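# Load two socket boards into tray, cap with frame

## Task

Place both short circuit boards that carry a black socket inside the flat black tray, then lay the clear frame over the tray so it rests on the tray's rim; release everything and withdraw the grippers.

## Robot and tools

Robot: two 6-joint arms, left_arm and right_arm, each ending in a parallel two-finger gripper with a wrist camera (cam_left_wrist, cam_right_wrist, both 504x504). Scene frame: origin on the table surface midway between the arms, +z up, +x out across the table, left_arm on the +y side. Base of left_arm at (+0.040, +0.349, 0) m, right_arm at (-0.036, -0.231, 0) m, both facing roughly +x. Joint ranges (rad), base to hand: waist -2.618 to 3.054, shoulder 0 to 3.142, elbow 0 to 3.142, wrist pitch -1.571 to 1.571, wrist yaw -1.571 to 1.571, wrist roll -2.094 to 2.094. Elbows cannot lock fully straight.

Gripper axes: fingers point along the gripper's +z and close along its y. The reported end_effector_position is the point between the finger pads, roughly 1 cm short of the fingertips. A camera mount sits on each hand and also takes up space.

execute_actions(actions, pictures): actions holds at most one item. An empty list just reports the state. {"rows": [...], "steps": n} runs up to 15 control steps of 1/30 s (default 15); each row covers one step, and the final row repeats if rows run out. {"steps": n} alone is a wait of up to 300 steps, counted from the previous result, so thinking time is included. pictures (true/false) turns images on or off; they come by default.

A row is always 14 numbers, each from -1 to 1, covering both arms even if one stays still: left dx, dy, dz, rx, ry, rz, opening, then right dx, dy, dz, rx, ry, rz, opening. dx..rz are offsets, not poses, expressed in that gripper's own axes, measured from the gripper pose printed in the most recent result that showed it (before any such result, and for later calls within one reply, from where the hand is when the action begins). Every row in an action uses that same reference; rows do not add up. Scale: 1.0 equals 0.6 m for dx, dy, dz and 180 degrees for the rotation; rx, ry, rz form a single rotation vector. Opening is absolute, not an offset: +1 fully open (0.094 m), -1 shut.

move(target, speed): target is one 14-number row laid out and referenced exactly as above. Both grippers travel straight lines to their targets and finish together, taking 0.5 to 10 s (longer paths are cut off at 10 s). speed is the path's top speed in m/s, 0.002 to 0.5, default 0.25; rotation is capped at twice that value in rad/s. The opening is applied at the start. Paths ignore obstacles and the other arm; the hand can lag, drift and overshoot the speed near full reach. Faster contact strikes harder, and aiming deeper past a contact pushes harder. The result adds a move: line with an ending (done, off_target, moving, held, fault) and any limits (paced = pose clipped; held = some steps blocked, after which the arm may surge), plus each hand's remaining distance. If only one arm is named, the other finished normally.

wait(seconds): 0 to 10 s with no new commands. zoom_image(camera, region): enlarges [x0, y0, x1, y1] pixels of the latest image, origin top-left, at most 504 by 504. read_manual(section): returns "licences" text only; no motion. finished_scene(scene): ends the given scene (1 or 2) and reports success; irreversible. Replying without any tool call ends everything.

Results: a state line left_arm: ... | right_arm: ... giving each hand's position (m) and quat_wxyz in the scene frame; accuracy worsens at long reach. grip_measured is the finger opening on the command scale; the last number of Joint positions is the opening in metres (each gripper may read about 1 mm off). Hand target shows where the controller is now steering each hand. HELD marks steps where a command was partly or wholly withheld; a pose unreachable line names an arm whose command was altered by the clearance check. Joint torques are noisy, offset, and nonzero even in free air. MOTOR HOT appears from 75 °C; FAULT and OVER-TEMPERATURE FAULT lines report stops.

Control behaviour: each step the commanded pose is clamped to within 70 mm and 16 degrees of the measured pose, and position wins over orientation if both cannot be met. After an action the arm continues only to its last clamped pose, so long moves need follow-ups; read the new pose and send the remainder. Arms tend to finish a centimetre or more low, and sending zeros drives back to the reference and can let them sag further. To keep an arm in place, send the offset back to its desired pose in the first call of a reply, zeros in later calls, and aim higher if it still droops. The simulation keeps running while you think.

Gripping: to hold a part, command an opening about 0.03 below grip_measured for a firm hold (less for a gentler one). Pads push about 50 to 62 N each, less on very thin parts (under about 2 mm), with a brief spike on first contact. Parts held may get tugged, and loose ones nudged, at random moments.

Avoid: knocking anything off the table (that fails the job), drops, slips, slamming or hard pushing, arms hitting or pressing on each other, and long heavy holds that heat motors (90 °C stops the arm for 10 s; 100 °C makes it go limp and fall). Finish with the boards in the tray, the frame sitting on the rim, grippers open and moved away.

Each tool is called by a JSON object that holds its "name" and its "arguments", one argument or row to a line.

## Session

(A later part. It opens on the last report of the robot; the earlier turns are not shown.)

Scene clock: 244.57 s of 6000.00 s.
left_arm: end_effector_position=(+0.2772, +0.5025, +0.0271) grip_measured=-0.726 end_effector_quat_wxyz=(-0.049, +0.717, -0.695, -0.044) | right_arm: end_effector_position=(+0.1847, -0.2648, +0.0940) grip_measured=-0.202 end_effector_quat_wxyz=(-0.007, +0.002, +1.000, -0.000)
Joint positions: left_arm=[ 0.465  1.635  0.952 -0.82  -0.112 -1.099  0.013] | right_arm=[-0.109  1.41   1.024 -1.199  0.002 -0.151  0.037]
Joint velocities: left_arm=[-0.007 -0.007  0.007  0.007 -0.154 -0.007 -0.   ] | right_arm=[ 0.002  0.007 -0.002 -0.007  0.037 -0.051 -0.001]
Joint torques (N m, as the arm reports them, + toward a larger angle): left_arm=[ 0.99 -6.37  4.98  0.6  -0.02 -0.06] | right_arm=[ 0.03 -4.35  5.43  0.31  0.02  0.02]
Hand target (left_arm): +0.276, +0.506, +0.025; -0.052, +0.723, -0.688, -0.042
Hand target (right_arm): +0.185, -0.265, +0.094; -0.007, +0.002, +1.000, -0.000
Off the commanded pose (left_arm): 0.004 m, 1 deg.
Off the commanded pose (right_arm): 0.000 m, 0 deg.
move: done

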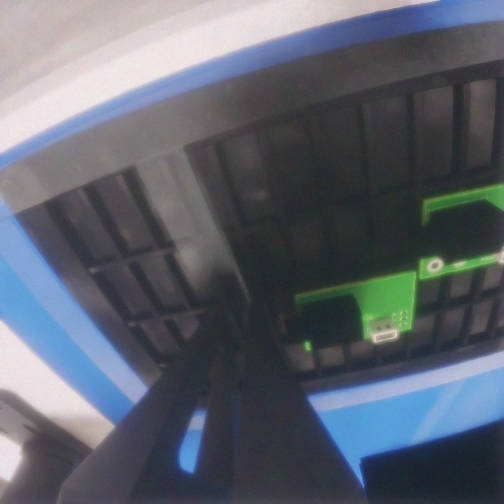

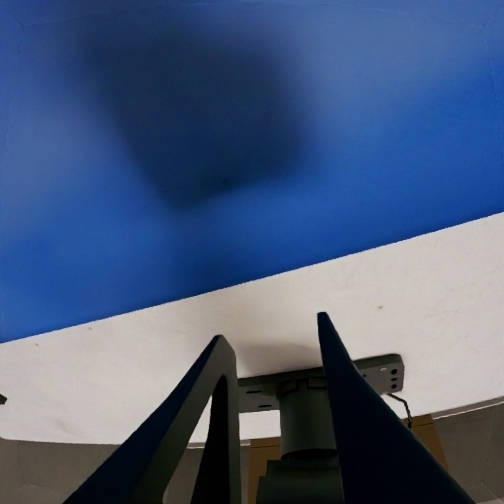

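{"name": "move", "arguments": {
  "target": [0.003,0,0.012,0,0,0,-0.77,0,0,0,0,0,0,-0.2],
  "speed": 0.01
}}

{"name": "move", "arguments": {
  "target": [0,0,0,0,0,0,-0.55,0,0,0,0,0,0,-0.2]
}}

{"name": "move", "arguments": {
  "target": [0,-0.005,-0.08,0,0,0,-0.55,0,0,0,0,0,0,-0.2],
  "speed": 0.05
}}

{"name": "move", "arguments": {
  "target": [0,-0.08,-0.17,0,0,0,-0.55,0,0,0,0,0,0,-0.2]
}}

{"name": "zoom_image", "arguments": {
  "camera": "cam_left_wrist",
  "region": [0,0,504,340]
}}

Scene clock: 253.57 s of 6000.00 s.
left_arm: end_effector_position=(+0.2778, +0.5029, +0.0252) grip_measured=-0.726 end_effector_quat_wxyz=(-0.049, +0.717, -0.694, -0.043) | right_arm: end_effector_position=(+0.1847, -0.2648, +0.0940) grip_measured=-0.202 end_effector_quat_wxyz=(-0.007, +0.002, +1.000, -0.000)
Joint positions: left_arm=[ 0.465  1.64   0.949 -0.811 -0.112 -1.099  0.013] | right_arm=[-0.109  1.41   1.024 -1.199  0.002 -0.151  0.037]
Joint velocities: left_arm=[-0.017 -0.017  0.002 -0.11   0.022  0.022 -0.   ] | right_arm=[ 0.012 -0.007 -0.012 -0.051 -0.081  0.007 -0.   ]
Joint torques (N m, as the arm reports them, + toward a larger angle): left_arm=[-0.17 -5.67  4.46  0.73 -0.04  0.03] | right_arm=[ 0.02 -4.38  5.4   0.31  0.01  0.03]
Hand target (left_arm): +0.277, +0.502, +0.020; -0.048, +0.717, -0.695, -0.044
Hand target (right_arm): +0.185, -0.265, +0.094; -0.007, +0.002, +1.000, -0.000
Off the commanded pose (left_arm): 0.006 m, 0 deg.
Off the commanded pose (right_arm): 0.000 m, 0 deg.
After step 90, 5.03 s passed at rest.
move: done

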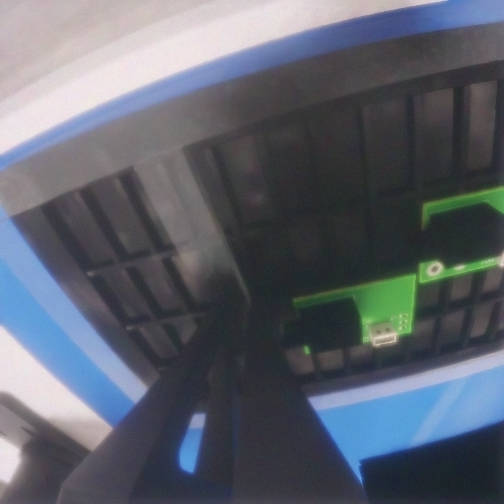

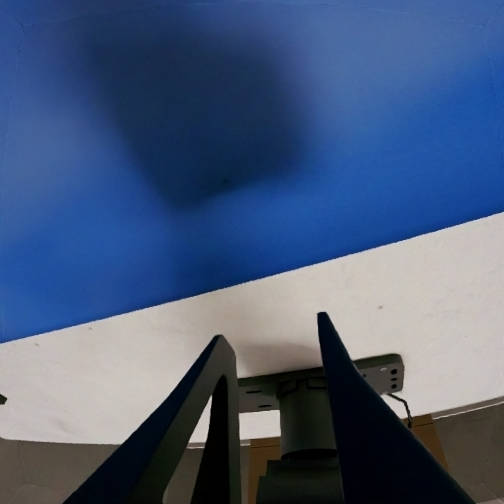

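Scene clock: 254.07 s of 6000.00 s.
left_arm: end_effector_position=(+0.2777, +0.5027, +0.0252) grip_measured=-0.552 end_effector_quat_wxyz=(-0.049, +0.717, -0.695, -0.043) | right_arm: end_effector_position=(+0.1847, -0.2648, +0.0940) grip_measured=-0.202 end_effector_quat_wxyz=(-0.007, +0.002, +1.000, -0.000)
Joint positions: left_arm=[ 0.465  1.64   0.949 -0.812 -0.112 -1.099  0.021] | right_arm=[-0.109  1.41   1.024 -1.199  0.002 -0.151  0.037]
Joint velocities: left_arm=[-0.002 -0.027 -0.002 -0.007  0.11  -0.095 -0.   ] | right_arm=[ 0.007  0.002  0.007  0.037 -0.037  0.037 -0.   ]
Joint torques (N m, as the arm reports them, + toward a larger angle): left_arm=[ 0.04 -6.23  5.79  0.47 -0.03 -0.03] | right_arm=[ 0.06 -4.35  5.41  0.32  0.04  0.03]
Hand target (left_arm): +0.278, +0.503, +0.025; -0.049, +0.717, -0.694, -0.043
Hand target (right_arm): +0.185, -0.265, +0.094; -0.007, +0.002, +1.000, -0.000
Off the commanded pose (left_arm): 0.000 m, 0 deg.
Off the commanded pose (right_arm): 0.000 m, 0 deg.
move: done

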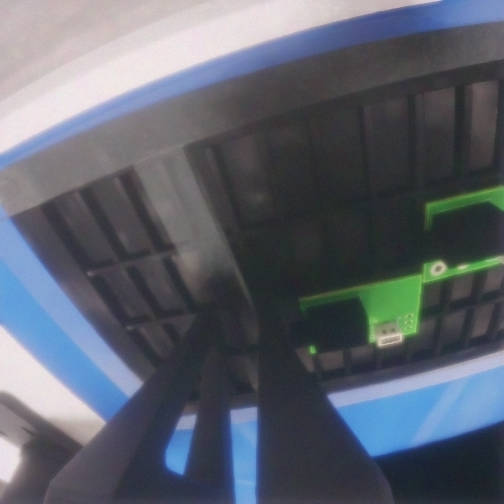

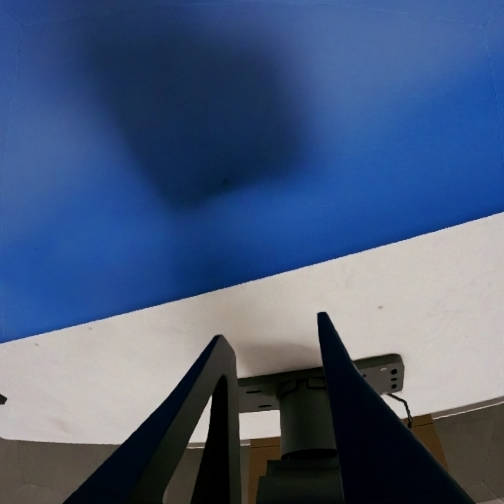

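Scene clock: 255.50 s of 6000.00 s.
left_arm: end_effector_position=(+0.2720, +0.4959, +0.0602) grip_measured=-0.552 end_effector_quat_wxyz=(-0.030, +0.716, -0.696, -0.049) | right_arm: end_effector_position=(+0.1847, -0.2648, +0.0940) grip_measured=-0.202 end_effector_quat_wxyz=(-0.007, +0.002, +1.000, -0.000)
Joint positions: left_arm=[ 0.453  1.595  1.052 -1.002 -0.112 -1.11   0.021] | right_arm=[-0.109  1.41   1.024 -1.199  0.002 -0.151  0.037]
Joint velocities: left_arm=[ 0.002 -0.007  0.002  0.022 -0.051  0.007 -0.001] | right_arm=[-0.022 -0.012 -0.007 -0.037 -0.022 -0.007 -0.   ]
Joint torques (N m, as the arm reports them, + toward a larger angle): left_arm=[-0.88 -8.17  8.87  0.25 -0.05 -0.09] | right_arm=[ 0.03 -4.37  5.39  0.31  0.02  0.03]
Hand target (left_arm): +0.280, +0.497, +0.073; -0.049, +0.717, -0.695, -0.043
Hand target (right_arm): +0.185, -0.265, +0.094; -0.007, +0.002, +1.000, -0.000
Off the commanded pose (left_arm): 0.015 m, 2 deg.
Off the commanded pose (right_arm): 0.000 m, 0 deg.
move: off_target (left_arm)

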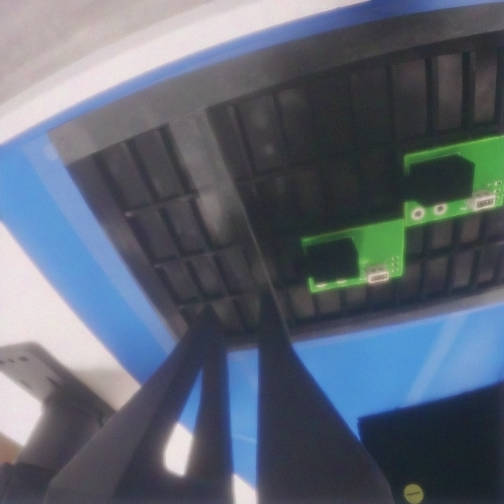

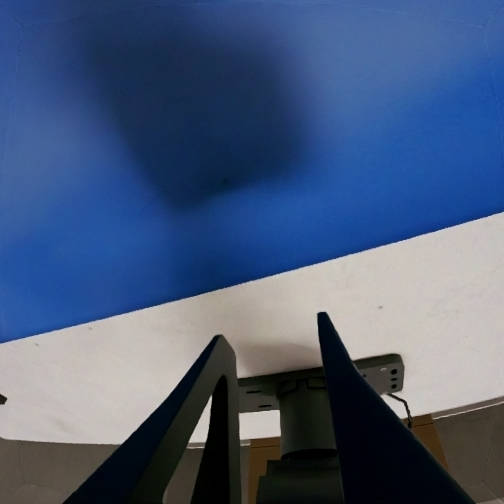

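Scene clock: 256.70 s of 6000.00 s.
left_arm: end_effector_position=(+0.3187, +0.4874, +0.1533) grip_measured=-0.552 end_effector_quat_wxyz=(-0.022, +0.714, -0.698, -0.051) | right_arm: end_effector_position=(+0.1847, -0.2648, +0.0940) grip_measured=-0.202 end_effector_quat_wxyz=(-0.007, +0.002, +1.000, -0.000)
Joint positions: left_arm=[ 0.359  1.719  1.561 -1.414 -0.112 -1.201  0.021] | right_arm=[-0.109  1.41   1.024 -1.199  0.002 -0.151  0.037]
Joint velocities: left_arm=[-0.012 -0.007  0.022 -0.066  0.007  0.007 -0.   ] | right_arm=[ 0.002 -0.012 -0.007  0.051  0.037 -0.095  0.   ]
Joint torques (N m, as the arm reports them, + toward a larger angle): left_arm=[-0.57 -7.8   8.95  0.18 -0.01 -0.14] | right_arm=[ 0.06 -4.34  5.39  0.31  0.02  0.02]
Hand target (left_arm): +0.322, +0.487, +0.160; -0.030, +0.716, -0.696, -0.049
Hand target (right_arm): +0.185, -0.265, +0.094; -0.007, +0.002, +1.000, -0.000
Off the commanded pose (left_arm): 0.008 m, 1 deg.
Off the commanded pose (right_arm): 0.000 m, 0 deg.
move: done

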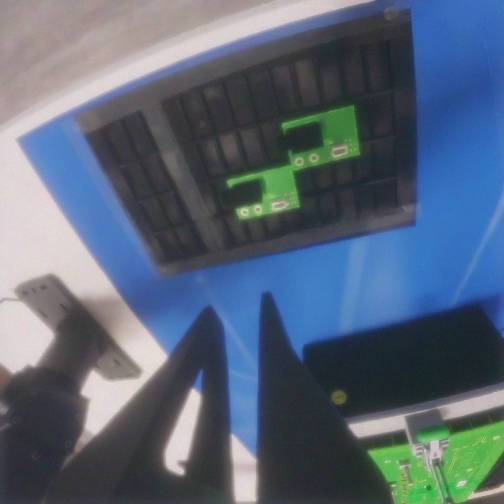

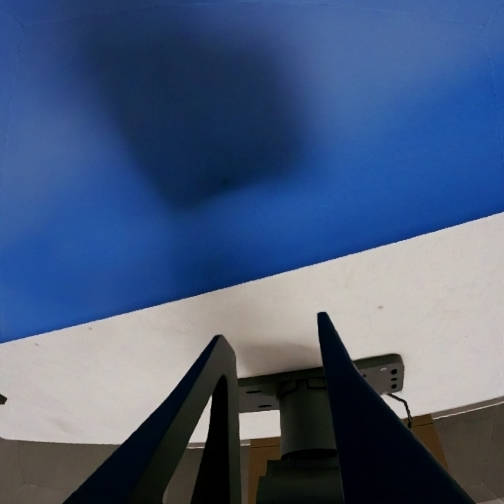

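Region (0, 0, 504, 340) of cam_left_wrist's 504x504 image, scaled by 1.000; it fills the top 340 rows of this view, and the rest is white.

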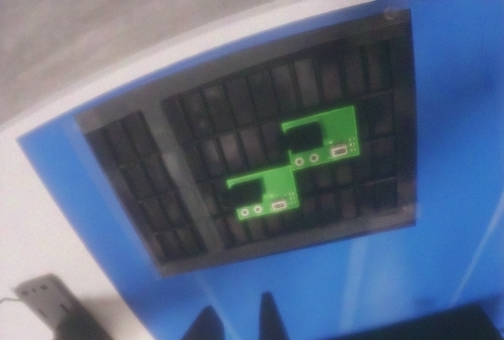

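{"name": "zoom_image", "arguments": {
  "camera": "cam_left_wrist",
  "region": [300,0,460,250]
}}

{"name": "zoom_image", "arguments": {
  "camera": "cam_left_wrist",
  "region": [40,80,240,290]
}}

Region (300, 0, 460, 250) of cam_left_wrist's 504x504 image, scaled by 2.016, with more detail than that image has; it fills the left 323 columns of this view, and the rest is white.

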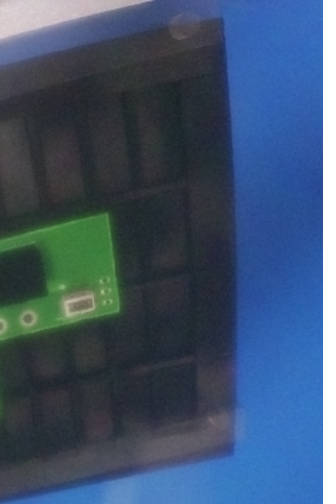

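Region (40, 80, 240, 290) of cam_left_wrist's 504x504 image, scaled by 2.400, with more detail than that image has; it fills the left 480 columns of this view, and the rest is white.

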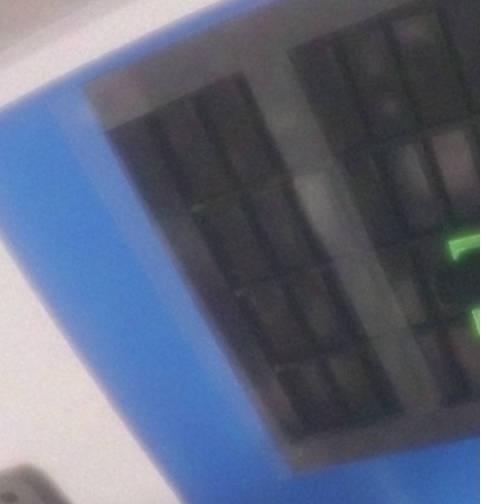

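{"name": "move", "arguments": {
  "target": [-0.05,0.07,0.16,0.015,0,0.006,-0.2,0,0,0,0,0,0,-0.2],
  "speed": 0.12
}}

{"name": "move", "arguments": {
  "target": [0,0,0.045,0.005,0,0,-0.2,0,0,0,0,0,0,-0.2],
  "speed": 0.03
}}

Scene clock: 266.67 s of 6000.00 s.
left_arm: end_effector_position=(+0.2700, +0.5216, +0.0557) grip_measured=-0.202 end_effector_quat_wxyz=(-0.018, +0.707, -0.705, -0.041) | right_arm: end_effector_position=(+0.1847, -0.2648, +0.0940) grip_measured=-0.202 end_effector_quat_wxyz=(-0.007, +0.002, +1.000, -0.000)
Joint positions: left_arm=[ 0.551  1.656  1.1   -0.997 -0.088 -0.987  0.037] | right_arm=[-0.109  1.41   1.024 -1.199  0.002 -0.151  0.037]
Joint velocities: left_arm=[-0.002 -0.012  0.002  0.022  0.051 -0.037 -0.001] | right_arm=[-0.002  0.002  0.007 -0.051 -0.007 -0.081 -0.001]
Joint torques (N m, as the arm reports them, + toward a larger angle): left_arm=[ 0.59 -9.    5.73  0.54  0.02  0.12] | right_arm=[ 0.05 -4.4   5.38  0.32  0.02  0.02]
Hand target (left_arm): +0.272, +0.526, +0.062; -0.037, +0.707, -0.705, -0.036
Hand target (right_arm): +0.185, -0.265, +0.094; -0.007, +0.002, +1.000, -0.000
Off the commanded pose (left_arm): 0.009 m, 2 deg.
Off the commanded pose (right_arm): 0.000 m, 0 deg.
After step 90, 5.43 s passed at rest.
move: done

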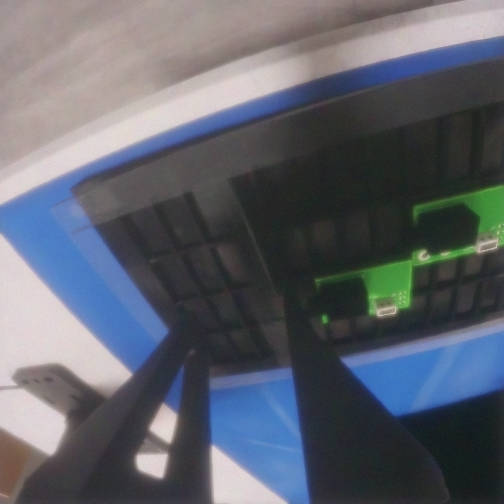

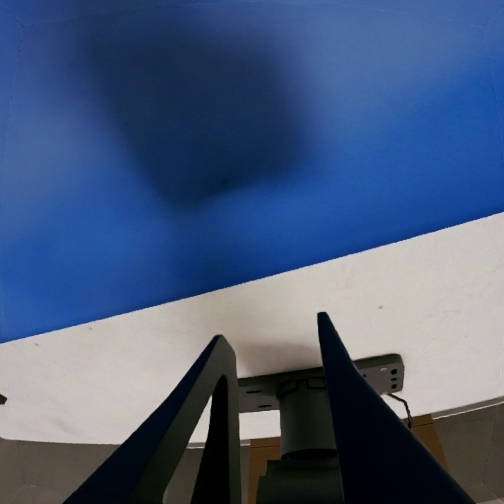

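Scene clock: 267.97 s of 6000.00 s.
left_arm: end_effector_position=(+0.2693, +0.5200, +0.0302) grip_measured=-0.202 end_effector_quat_wxyz=(-0.018, +0.706, -0.707, -0.038) | right_arm: end_effector_position=(+0.1847, -0.2648, +0.0940) grip_measured=-0.202 end_effector_quat_wxyz=(-0.007, +0.002, +1.000, -0.000)
Joint positions: left_arm=[ 0.551  1.684  1.024 -0.889 -0.082 -0.984  0.037] | right_arm=[-0.109  1.41   1.024 -1.199  0.002 -0.151  0.037]
Joint velocities: left_arm=[ 0.002 -0.007  0.007 -0.066  0.095  0.037  0.001] | right_arm=[-0.012 -0.007 -0.007 -0.081  0.022 -0.022  0.001]
Joint torques (N m, as the arm reports them, + toward a larger angle): left_arm=[ 1.2  -6.75  5.02  0.48  0.    0.07] | right_arm=[ 0.02 -4.37  5.38  0.32  0.02  0.03]
Hand target (left_arm): +0.269, +0.524, +0.029; -0.023, +0.707, -0.706, -0.036
Hand target (right_arm): +0.185, -0.265, +0.094; -0.007, +0.002, +1.000, -0.000
Off the commanded pose (left_arm): 0.004 m, 1 deg.
Off the commanded pose (right_arm): 0.000 m, 0 deg.
move: done

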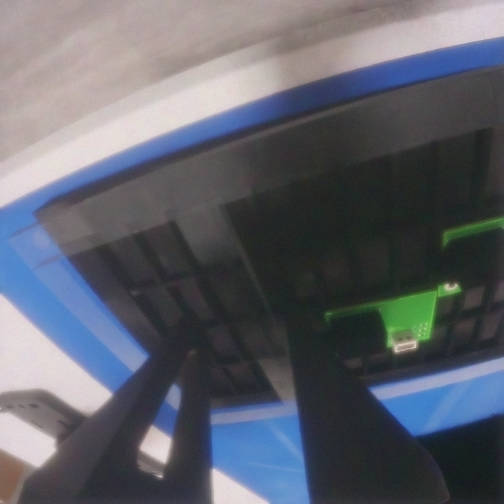

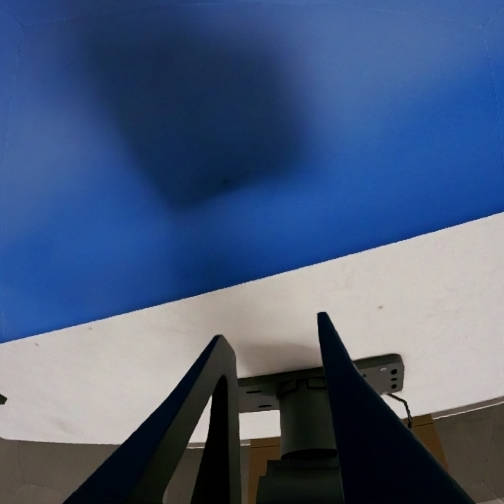

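Move to x≈0.281 then close to centre the bar there.

{"name": "move", "arguments": {
  "target": [-0.006,-0.024,0,0.014,0,0,-0.2,0,0,0,0,0,0,-0.2],
  "speed": 0.02
}}

Scene clock: 271.67 s of 6000.00 s.
left_arm: end_effector_position=(+0.2736, +0.5186, +0.0260) grip_measured=-0.202 end_effector_quat_wxyz=(-0.017, +0.706, -0.707, -0.028) | right_arm: end_effector_position=(+0.1847, -0.2648, +0.0940) grip_measured=-0.202 end_effector_quat_wxyz=(-0.007, +0.002, +1.000, -0.000)
Joint positions: left_arm=[ 0.551  1.7    1.024 -0.873 -0.062 -0.984  0.037] | right_arm=[-0.109  1.41   1.024 -1.199  0.002 -0.151  0.037]
Joint velocities: left_arm=[-0.007  0.002 -0.002  0.022 -0.007 -0.022  0.   ] | right_arm=[ 0.017 -0.017  0.002  0.007  0.051 -0.022 -0.001]
Joint torques (N m, as the arm reports them, + toward a larger angle): left_arm=[-0.31 -6.62  7.46  0.5  -0.02  0.05] | right_arm=[ 0.03 -4.34  5.4   0.31  0.03  0.02]
Hand target (left_arm): +0.284, +0.523, +0.030; -0.034, +0.706, -0.707, -0.023
Hand target (right_arm): +0.185, -0.265, +0.094; -0.007, +0.002, +1.000, -0.000
Off the commanded pose (left_arm): 0.012 m, 2 deg.
Off the commanded pose (right_arm): 0.000 m, 0 deg.
move: off_target (left_arm)

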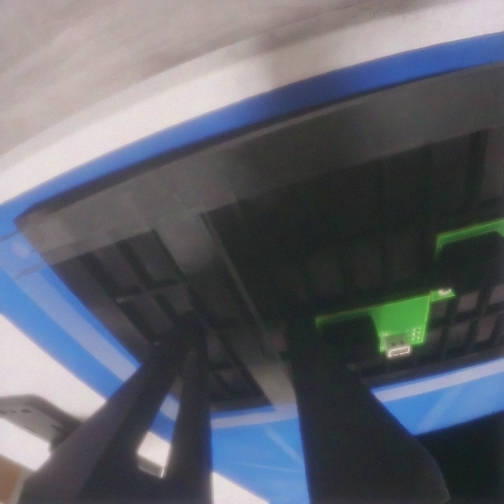

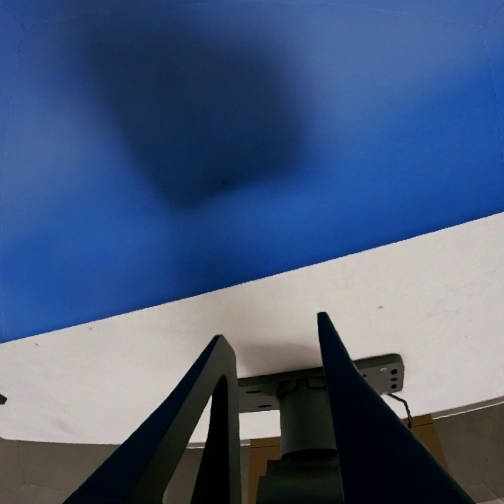

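{"name": "move", "arguments": {
  "target": [0,-0.008,-0.004,0,0,0,-0.74,0,0,0,0,0,0,-0.2]
}}

{"name": "move", "arguments": {
  "target": [0,0,0,0,0,0,-0.1,0,0,0,0,0,0,-0.2]
}}

{"name": "move", "arguments": {
  "target": [0,-0.01,-0.08,0,0,0,-0.1,0,0,0,0,0,0,-0.2],
  "speed": 0.08
}}

{"name": "move", "arguments": {
  "target": [0.02,-0.08,-0.17,0.01,-0.03,0,-0.1,0,0,0,0,0,0,-0.2]
}}

{"name": "zoom_image", "arguments": {
  "camera": "cam_left_wrist",
  "region": [260,0,500,280]
}}

Scene clock: 277.27 s of 6000.00 s.
left_arm: end_effector_position=(+0.2737, +0.5184, +0.0257) grip_measured=-0.722 end_effector_quat_wxyz=(-0.017, +0.706, -0.707, -0.028) | right_arm: end_effector_position=(+0.1847, -0.2648, +0.0940) grip_measured=-0.202 end_effector_quat_wxyz=(-0.007, +0.002, +1.000, -0.000)
Joint positions: left_arm=[ 0.551  1.701  1.024 -0.872 -0.061 -0.984  0.013] | right_arm=[-0.109  1.41   1.024 -1.199  0.002 -0.151  0.037]
Joint velocities: left_arm=[ 0.002 -0.012 -0.017  0.007  0.066 -0.007 -0.   ] | right_arm=[-0.007 -0.007 -0.002  0.007 -0.007  0.007  0.   ]
Joint torques (N m, as the arm reports them, + toward a larger angle): left_arm=[-0.74 -6.16  8.04  0.16  0.03 -0.09] | right_arm=[ 0.01 -4.35  5.39  0.31  0.03  0.02]
Hand target (left_arm): +0.278, +0.518, +0.028; -0.017, +0.706, -0.707, -0.028
Hand target (right_arm): +0.185, -0.265, +0.094; -0.007, +0.002, +1.000, -0.000
Off the commanded pose (left_arm): 0.005 m, 0 deg.
Off the commanded pose (right_arm): 0.000 m, 0 deg.
After step 90, 1.90 s passed at rest.
move: done

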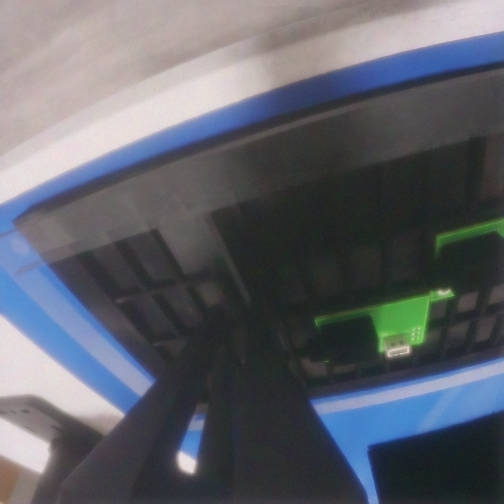

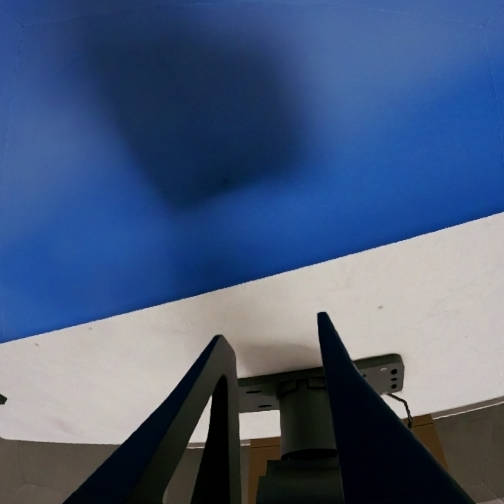

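Scene clock: 277.77 s of 6000.00 s.
left_arm: end_effector_position=(+0.2737, +0.5184, +0.0257) grip_measured=-0.102 end_effector_quat_wxyz=(-0.017, +0.706, -0.707, -0.028) | right_arm: end_effector_position=(+0.1847, -0.2648, +0.0940) grip_measured=-0.202 end_effector_quat_wxyz=(-0.007, +0.002, +1.000, -0.000)
Joint positions: left_arm=[ 0.551  1.701  1.024 -0.872 -0.061 -0.984  0.042] | right_arm=[-0.109  1.41   1.024 -1.199  0.002 -0.151  0.037]
Joint velocities: left_arm=[ 0.012  0.007 -0.007 -0.081  0.007  0.007  0.   ] | right_arm=[-0.002 -0.007 -0.002  0.022  0.007  0.066  0.001]
Joint torques (N m, as the arm reports them, + toward a larger angle): left_arm=[-0.12 -7.14  5.84  0.34 -0.01 -0.03] | right_arm=[ 0.07 -4.41  5.42  0.32  0.02  0.02]
Hand target (left_arm): +0.274, +0.518, +0.026; -0.017, +0.706, -0.707, -0.028
Hand target (right_arm): +0.185, -0.265, +0.094; -0.007, +0.002, +1.000, -0.000
Off the commanded pose (left_arm): 0.000 m, 0 deg.
Off the commanded pose (right_arm): 0.000 m, 0 deg.
move: done

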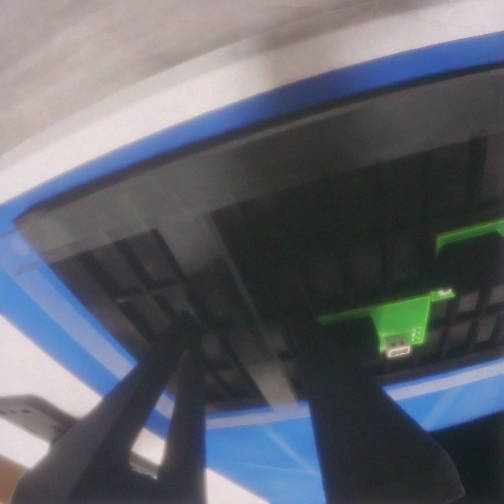

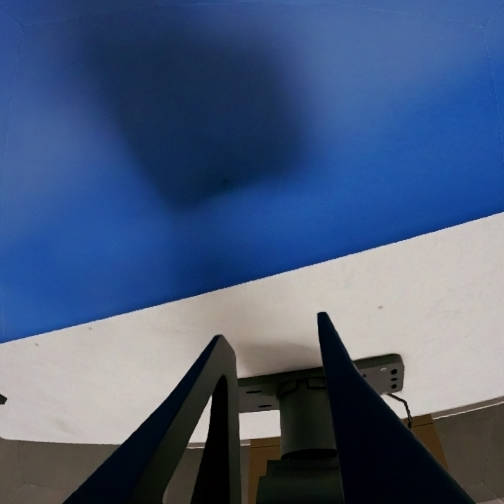

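Scene clock: 278.93 s of 6000.00 s.
left_arm: end_effector_position=(+0.2723, +0.5144, +0.0612) grip_measured=-0.102 end_effector_quat_wxyz=(+0.002, +0.706, -0.708, -0.032) | right_arm: end_effector_position=(+0.1847, -0.2648, +0.0940) grip_measured=-0.202 end_effector_quat_wxyz=(-0.007, +0.002, +1.000, -0.000)
Joint positions: left_arm=[ 0.542  1.674  1.144 -1.058 -0.061 -0.992  0.042] | right_arm=[-0.109  1.41   1.024 -1.199  0.002 -0.151  0.037]
Joint velocities: left_arm=[-0.012 -0.002 -0.017  0.051  0.051 -0.022 -0.001] | right_arm=[-0.007 -0.012 -0.017  0.051 -0.037  0.037 -0.001]
Joint torques (N m, as the arm reports them, + toward a larger angle): left_arm=[-1.16 -8.46  8.64  0.24  0.   -0.14] | right_arm=[ 0.03 -4.36  5.38  0.32  0.02  0.03]
Hand target (left_arm): +0.280, +0.516, +0.074; -0.017, +0.706, -0.707, -0.028
Hand target (right_arm): +0.185, -0.265, +0.094; -0.007, +0.002, +1.000, -0.000
Off the commanded pose (left_arm): 0.015 m, 2 deg.
Off the commanded pose (right_arm): 0.000 m, 0 deg.
move: off_target (left_arm)

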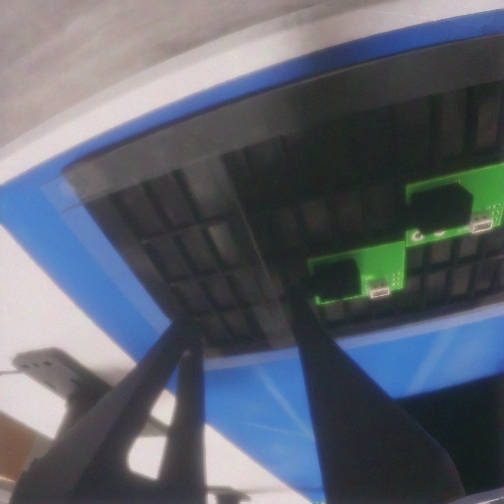

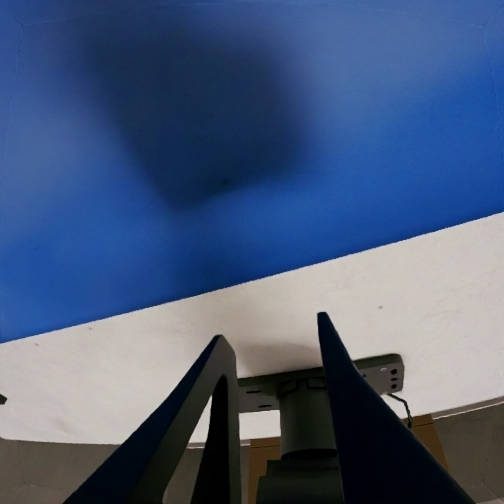

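Scene clock: 280.13 s of 6000.00 s.
left_arm: end_effector_position=(+0.3224, +0.4956, +0.1528) grip_measured=-0.102 end_effector_quat_wxyz=(-0.031, +0.701, -0.710, -0.047) | right_arm: end_effector_position=(+0.1847, -0.2648, +0.0940) grip_measured=-0.202 end_effector_quat_wxyz=(-0.007, +0.002, +1.000, -0.000)
Joint positions: left_arm=[ 0.378  1.722  1.564 -1.388 -0.111 -1.144  0.042] | right_arm=[-0.109  1.41   1.024 -1.199  0.002 -0.151  0.037]
Joint velocities: left_arm=[-0.007 -0.012  0.012 -0.022 -0.11  -0.037 -0.   ] | right_arm=[ 0.002  0.002 -0.007 -0.007 -0.037 -0.022  0.001]
Joint torques (N m, as the arm reports them, + toward a larger angle): left_arm=[-0.51 -8.15  8.61  0.31 -0.25 -0.11] | right_arm=[ 0.04 -4.33  5.37  0.31  0.03  0.02]
Hand target (left_arm): +0.324, +0.498, +0.161; -0.043, +0.704, -0.707, -0.054
Hand target (right_arm): +0.185, -0.265, +0.094; -0.007, +0.002, +1.000, -0.000
Off the commanded pose (left_arm): 0.008 m, 2 deg.
Off the commanded pose (right_arm): 0.000 m, 0 deg.
move: done

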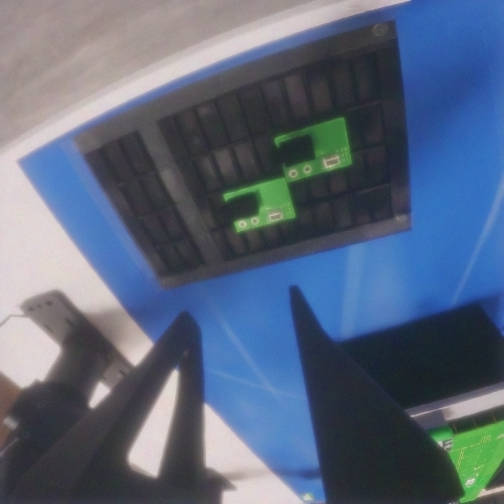

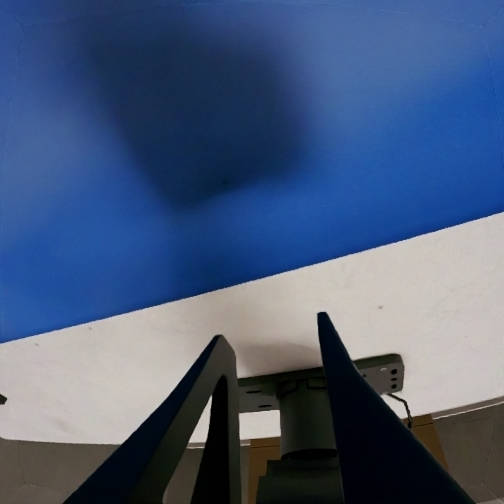

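Region (260, 0, 500, 280) of cam_left_wrist's 504x504 image, scaled by 1.800, with more detail than that image has; it fills the left 432 columns of this view, and the rest is white.

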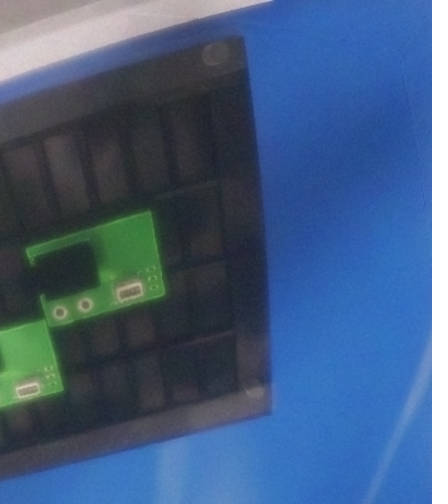

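{"name": "move", "arguments": {
  "target": [-0.026,0.06,0.15,0.012,0,0,0,0,0,0,0,0,0,-0.2],
  "speed": 0.12
}}

{"name": "move", "arguments": {
  "target": [0,0,0.055,0.005,0,0,0,0,0,0,0,0,0,-0.2],
  "speed": 0.04
}}

Scene clock: 285.83 s of 6000.00 s.
left_arm: end_effector_position=(+0.2828, +0.5170, +0.0586) grip_measured=-0.002 end_effector_quat_wxyz=(-0.024, +0.701, -0.712, -0.040) | right_arm: end_effector_position=(+0.1847, -0.2648, +0.0940) grip_measured=-0.202 end_effector_quat_wxyz=(-0.007, +0.002, +1.000, -0.000)
Joint positions: left_arm=[ 0.513  1.672  1.13  -1.    -0.09  -1.008  0.047] | right_arm=[-0.109  1.41   1.024 -1.199  0.002 -0.151  0.037]
Joint velocities: left_arm=[-0.002  0.022  0.002 -0.051  0.037 -0.051  0.   ] | right_arm=[ 0.002  0.022 -0.002  0.051  0.007  0.022 -0.   ]
Joint torques (N m, as the arm reports them, + toward a larger angle): left_arm=[ 0.71 -9.11  5.68  0.5   0.03  0.12] | right_arm=[ 0.03 -4.39  5.39  0.32  0.02  0.02]
Hand target (left_arm): +0.285, +0.521, +0.066; -0.044, +0.701, -0.711, -0.034
Hand target (right_arm): +0.185, -0.265, +0.094; -0.007, +0.002, +1.000, -0.000
Off the commanded pose (left_arm): 0.009 m, 2 deg.
Off the commanded pose (right_arm): 0.000 m, 0 deg.
After step 90, 1.27 s passed at rest.
move: done

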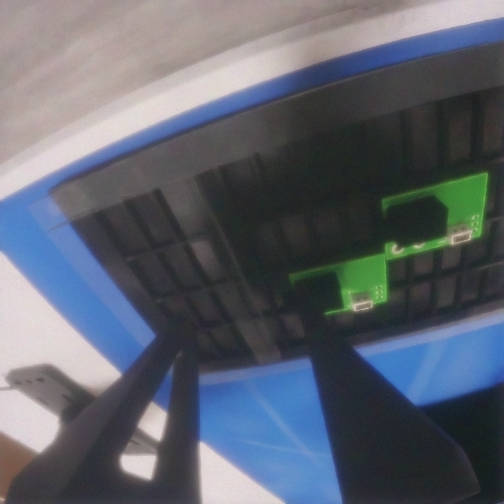

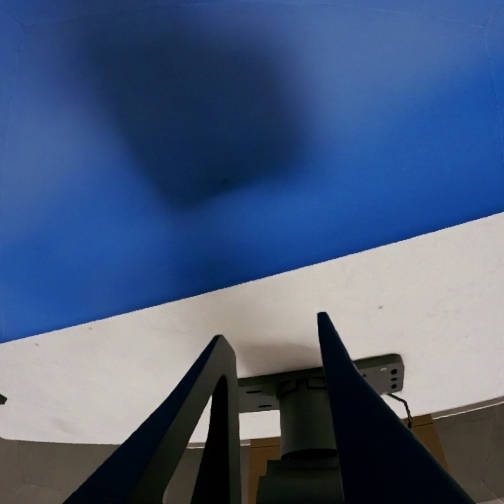

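Scene clock: 287.13 s of 6000.00 s.
left_arm: end_effector_position=(+0.2823, +0.5155, +0.0267) grip_measured=-0.002 end_effector_quat_wxyz=(-0.024, +0.699, -0.713, -0.037) | right_arm: end_effector_position=(+0.1847, -0.2648, +0.0940) grip_measured=-0.202 end_effector_quat_wxyz=(-0.007, +0.002, +1.000, -0.000)
Joint positions: left_arm=[ 0.513  1.711  1.039 -0.869 -0.084 -1.003  0.047] | right_arm=[-0.109  1.41   1.024 -1.199  0.002 -0.151  0.037]
Joint velocities: left_arm=[-0.022 -0.007 -0.017  0.037  0.051  0.007 -0.   ] | right_arm=[-0.007 -0.007 -0.012 -0.125  0.007  0.037  0.   ]
Joint torques (N m, as the arm reports them, + toward a larger angle): left_arm=[ 1.03 -6.96  5.35  0.53  0.    0.13] | right_arm=[ 0.05 -4.35  5.39  0.31  0.02  0.03]
Hand target (left_arm): +0.282, +0.520, +0.026; -0.029, +0.701, -0.712, -0.035
Hand target (right_arm): +0.185, -0.265, +0.094; -0.007, +0.002, +1.000, -0.000
Off the commanded pose (left_arm): 0.005 m, 1 deg.
Off the commanded pose (right_arm): 0.000 m, 0 deg.
move: done

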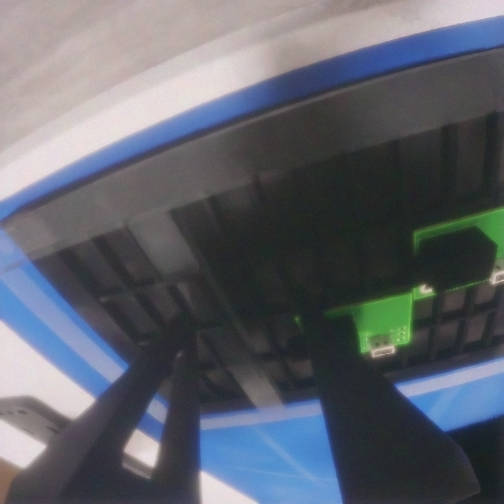

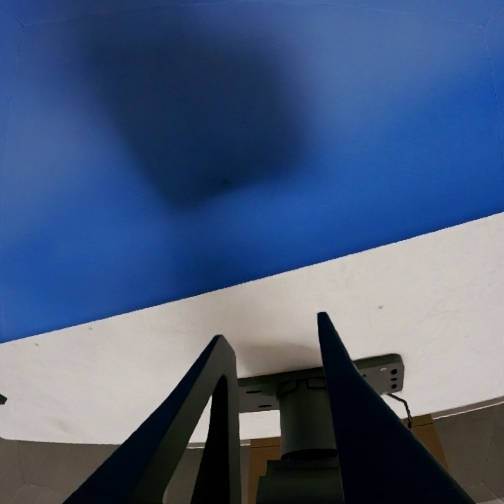

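{"name": "execute_actions", "arguments": {
  "actions": [
    {"rows":[[0,0,0,0,0,0,-0.3,0,0,0,0,0,0,-0.2],[0,0,0,0,0,0,-0.3,0,0,0,0,0,0,-0.2],[0,0,0,0,0,0,-0.33,0,0,0,0,0,0,-0.2],[0,0,0,0,0,0,-0.36,0,0,0,0,0,0,-0.2],[0,0,0,0,0,0,-0.39,0,0,0,0,0,0,-0.2],[0,0,0,0,0,0,-0.42,0,0,0,0,0,0,-0.2],[0,0,0,0,0,0,-0.45,0,0,0,0,0,0,-0.2],[0,0,0,0,0,0,-0.48,0,0,0,0,0,0,-0.2],[0,0,0,0,0,0,-0.51,0,0,0,0,0,0,-0.2],[0,0,0,0,0,0,-0.55,0,0,0,0,0,0,-0.2]]}
  ],
  "pictures": false
}}

{"name": "move", "arguments": {
  "target": [0,0,0,0,0,0,-0.1,0,0,0,0,0,0,-0.2]
}}

{"name": "move", "arguments": {
  "target": [0,-0.02,-0.26,0.01,-0.02,0,-0.1,0,0,0,0,0,0,-0.2],
  "speed": 0.15
}}

{"name": "zoom_image", "arguments": {
  "camera": "cam_left_wrist",
  "region": [90,0,470,300]
}}

Scene clock: 293.27 s of 6000.00 s.
left_arm: end_effector_position=(+0.2825, +0.5156, +0.0267) grip_measured=-0.548 end_effector_quat_wxyz=(-0.024, +0.699, -0.713, -0.037) | right_arm: end_effector_position=(+0.1847, -0.2648, +0.0940) grip_measured=-0.202 end_effector_quat_wxyz=(-0.007, +0.002, +1.000, -0.000)
Joint positions: left_arm=[ 0.513  1.711  1.039 -0.868 -0.084 -1.003  0.021] | right_arm=[-0.109  1.41   1.024 -1.199  0.002 -0.151  0.037]
Joint velocities: left_arm=[ 0.007 -0.007 -0.002 -0.037 -0.022  0.037 -0.   ] | right_arm=[ 0.012 -0.002 -0.012 -0.095 -0.037 -0.037  0.   ]
Joint torques (N m, as the arm reports them, + toward a larger angle): left_arm=[-0.37 -6.84  5.72  0.35  0.07  0.02] | right_arm=[ 0.05 -4.35  5.43  0.31  0.02  0.02]
Hand target (left_arm): +0.282, +0.516, +0.027; -0.024, +0.699, -0.713, -0.037
Hand target (right_arm): +0.185, -0.265, +0.094; -0.007, +0.002, +1.000, -0.000
Off the commanded pose (left_arm): 0.000 m, 0 deg.
Off the commanded pose (right_arm): 0.000 m, 0 deg.
Steps of this call (steps 1 to 90: nothing new was sent; then 2.63 s passed at rest; steps 91 to 105: all 15 steps of this action). Readings (end_effector_position):
91: left_arm (+0.2825, +0.5156, +0.0267) | right_arm (+0.1847, -0.2648, +0.0940)
92: left_arm (+0.2825, +0.5156, +0.0267) | right_arm (+0.1847, -0.2648, +0.0940)
94: left_arm (+0.2825, +0.5156, +0.0267) | right_arm (+0.1847, -0.2648, +0.0940)
98: left_arm (+0.2825, +0.5156, +0.0267) | right_arm (+0.1847, -0.2648, +0.0940)
105: the state above

Scene clock: 294.00 s of 6000.00 s.
left_arm: end_effector_position=(+0.2825, +0.5156, +0.0267) grip_measured=-0.102 end_effector_quat_wxyz=(-0.024, +0.699, -0.713, -0.037) | right_arm: end_effector_position=(+0.1847, -0.2648, +0.0940) grip_measured=-0.202 end_effector_quat_wxyz=(-0.007, +0.002, +1.000, -0.000)
Joint positions: left_arm=[ 0.513  1.711  1.039 -0.868 -0.084 -1.003  0.042] | right_arm=[-0.109  1.41   1.024 -1.199  0.002 -0.151  0.037]
Joint velocities: left_arm=[-0.012  0.012 -0.007  0.022  0.022  0.007  0.   ] | right_arm=[-0.022  0.002  0.022  0.007 -0.037 -0.007 -0.   ]
Joint torques (N m, as the arm reports them, + toward a larger angle): left_arm=[-0.27 -6.87  6.    0.34 -0.03 -0.01] | right_arm=[ 0.04 -4.36  5.4   0.31  0.02  0.02]
Hand target (left_arm): +0.283, +0.516, +0.027; -0.024, +0.699, -0.713, -0.037
Hand target (right_arm): +0.185, -0.265, +0.094; -0.007, +0.002, +1.000, -0.000
Off the commanded pose (left_arm): 0.000 m, 0 deg.
Off the commanded pose (right_arm): 0.000 m, 0 deg.
move: done

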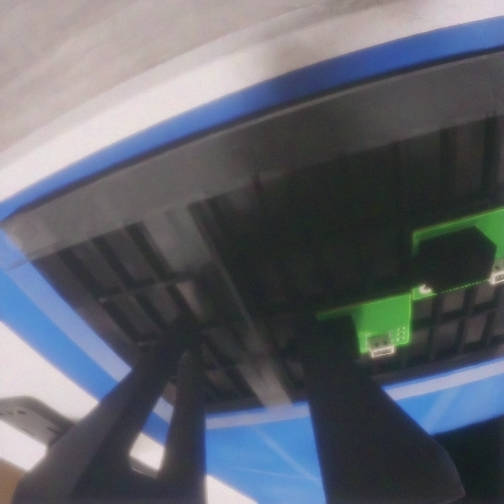

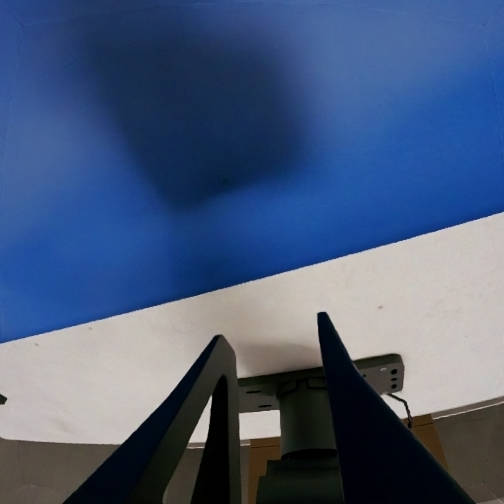

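Scene clock: 295.70 s of 6000.00 s.
left_arm: end_effector_position=(+0.2937, +0.5010, +0.1711) grip_measured=-0.102 end_effector_quat_wxyz=(-0.041, +0.697, -0.714, -0.043) | right_arm: end_effector_position=(+0.1847, -0.2648, +0.0940) grip_measured=-0.202 end_effector_quat_wxyz=(-0.007, +0.002, +1.000, -0.000)
Joint positions: left_arm=[ 0.437  1.617  1.52  -1.421 -0.107 -1.072  0.042] | right_arm=[-0.109  1.41   1.024 -1.199  0.002 -0.151  0.037]
Joint velocities: left_arm=[-0.007  0.012 -0.012  0.007 -0.037  0.037 -0.   ] | right_arm=[-0.017 -0.007  0.012  0.022 -0.081 -0.022  0.   ]
Joint torques (N m, as the arm reports them, + toward a larger angle): left_arm=[-0.81 -7.58  8.93  0.33 -0.22 -0.1 ] | right_arm=[ 0.03 -4.37  5.37  0.31  0.03  0.02]
Hand target (left_arm): +0.296, +0.502, +0.182; -0.058, +0.698, -0.712, -0.048
Hand target (right_arm): +0.185, -0.265, +0.094; -0.007, +0.002, +1.000, -0.000
Off the commanded pose (left_arm): 0.011 m, 2 deg.
Off the commanded pose (right_arm): 0.000 m, 0 deg.
move: off_target (left_arm)

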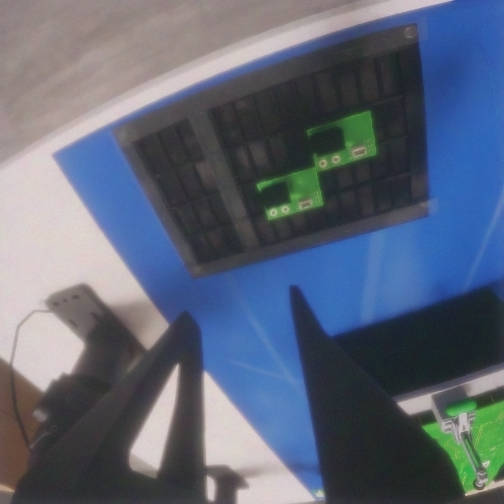

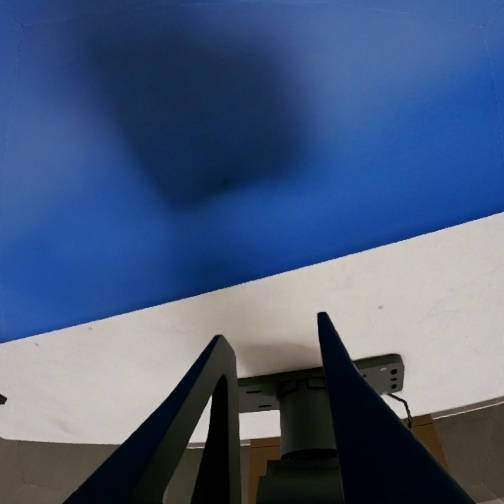

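Region (90, 0, 470, 300) of cam_left_wrist's 504x504 image, scaled by 1.326, with more detail than that image has; it fills the top 398 rows of this view, and the rest is white.

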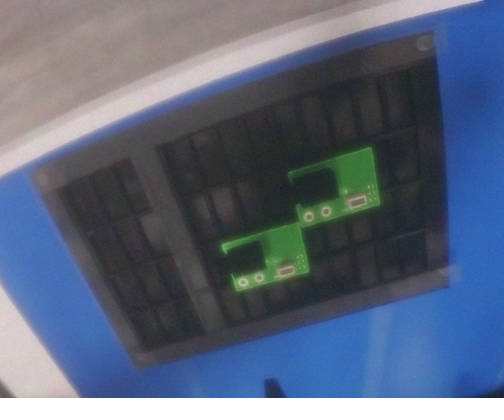

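{"name": "finished_scene", "arguments": {
  "scene": 1
}}

The scene is finished: the task was done.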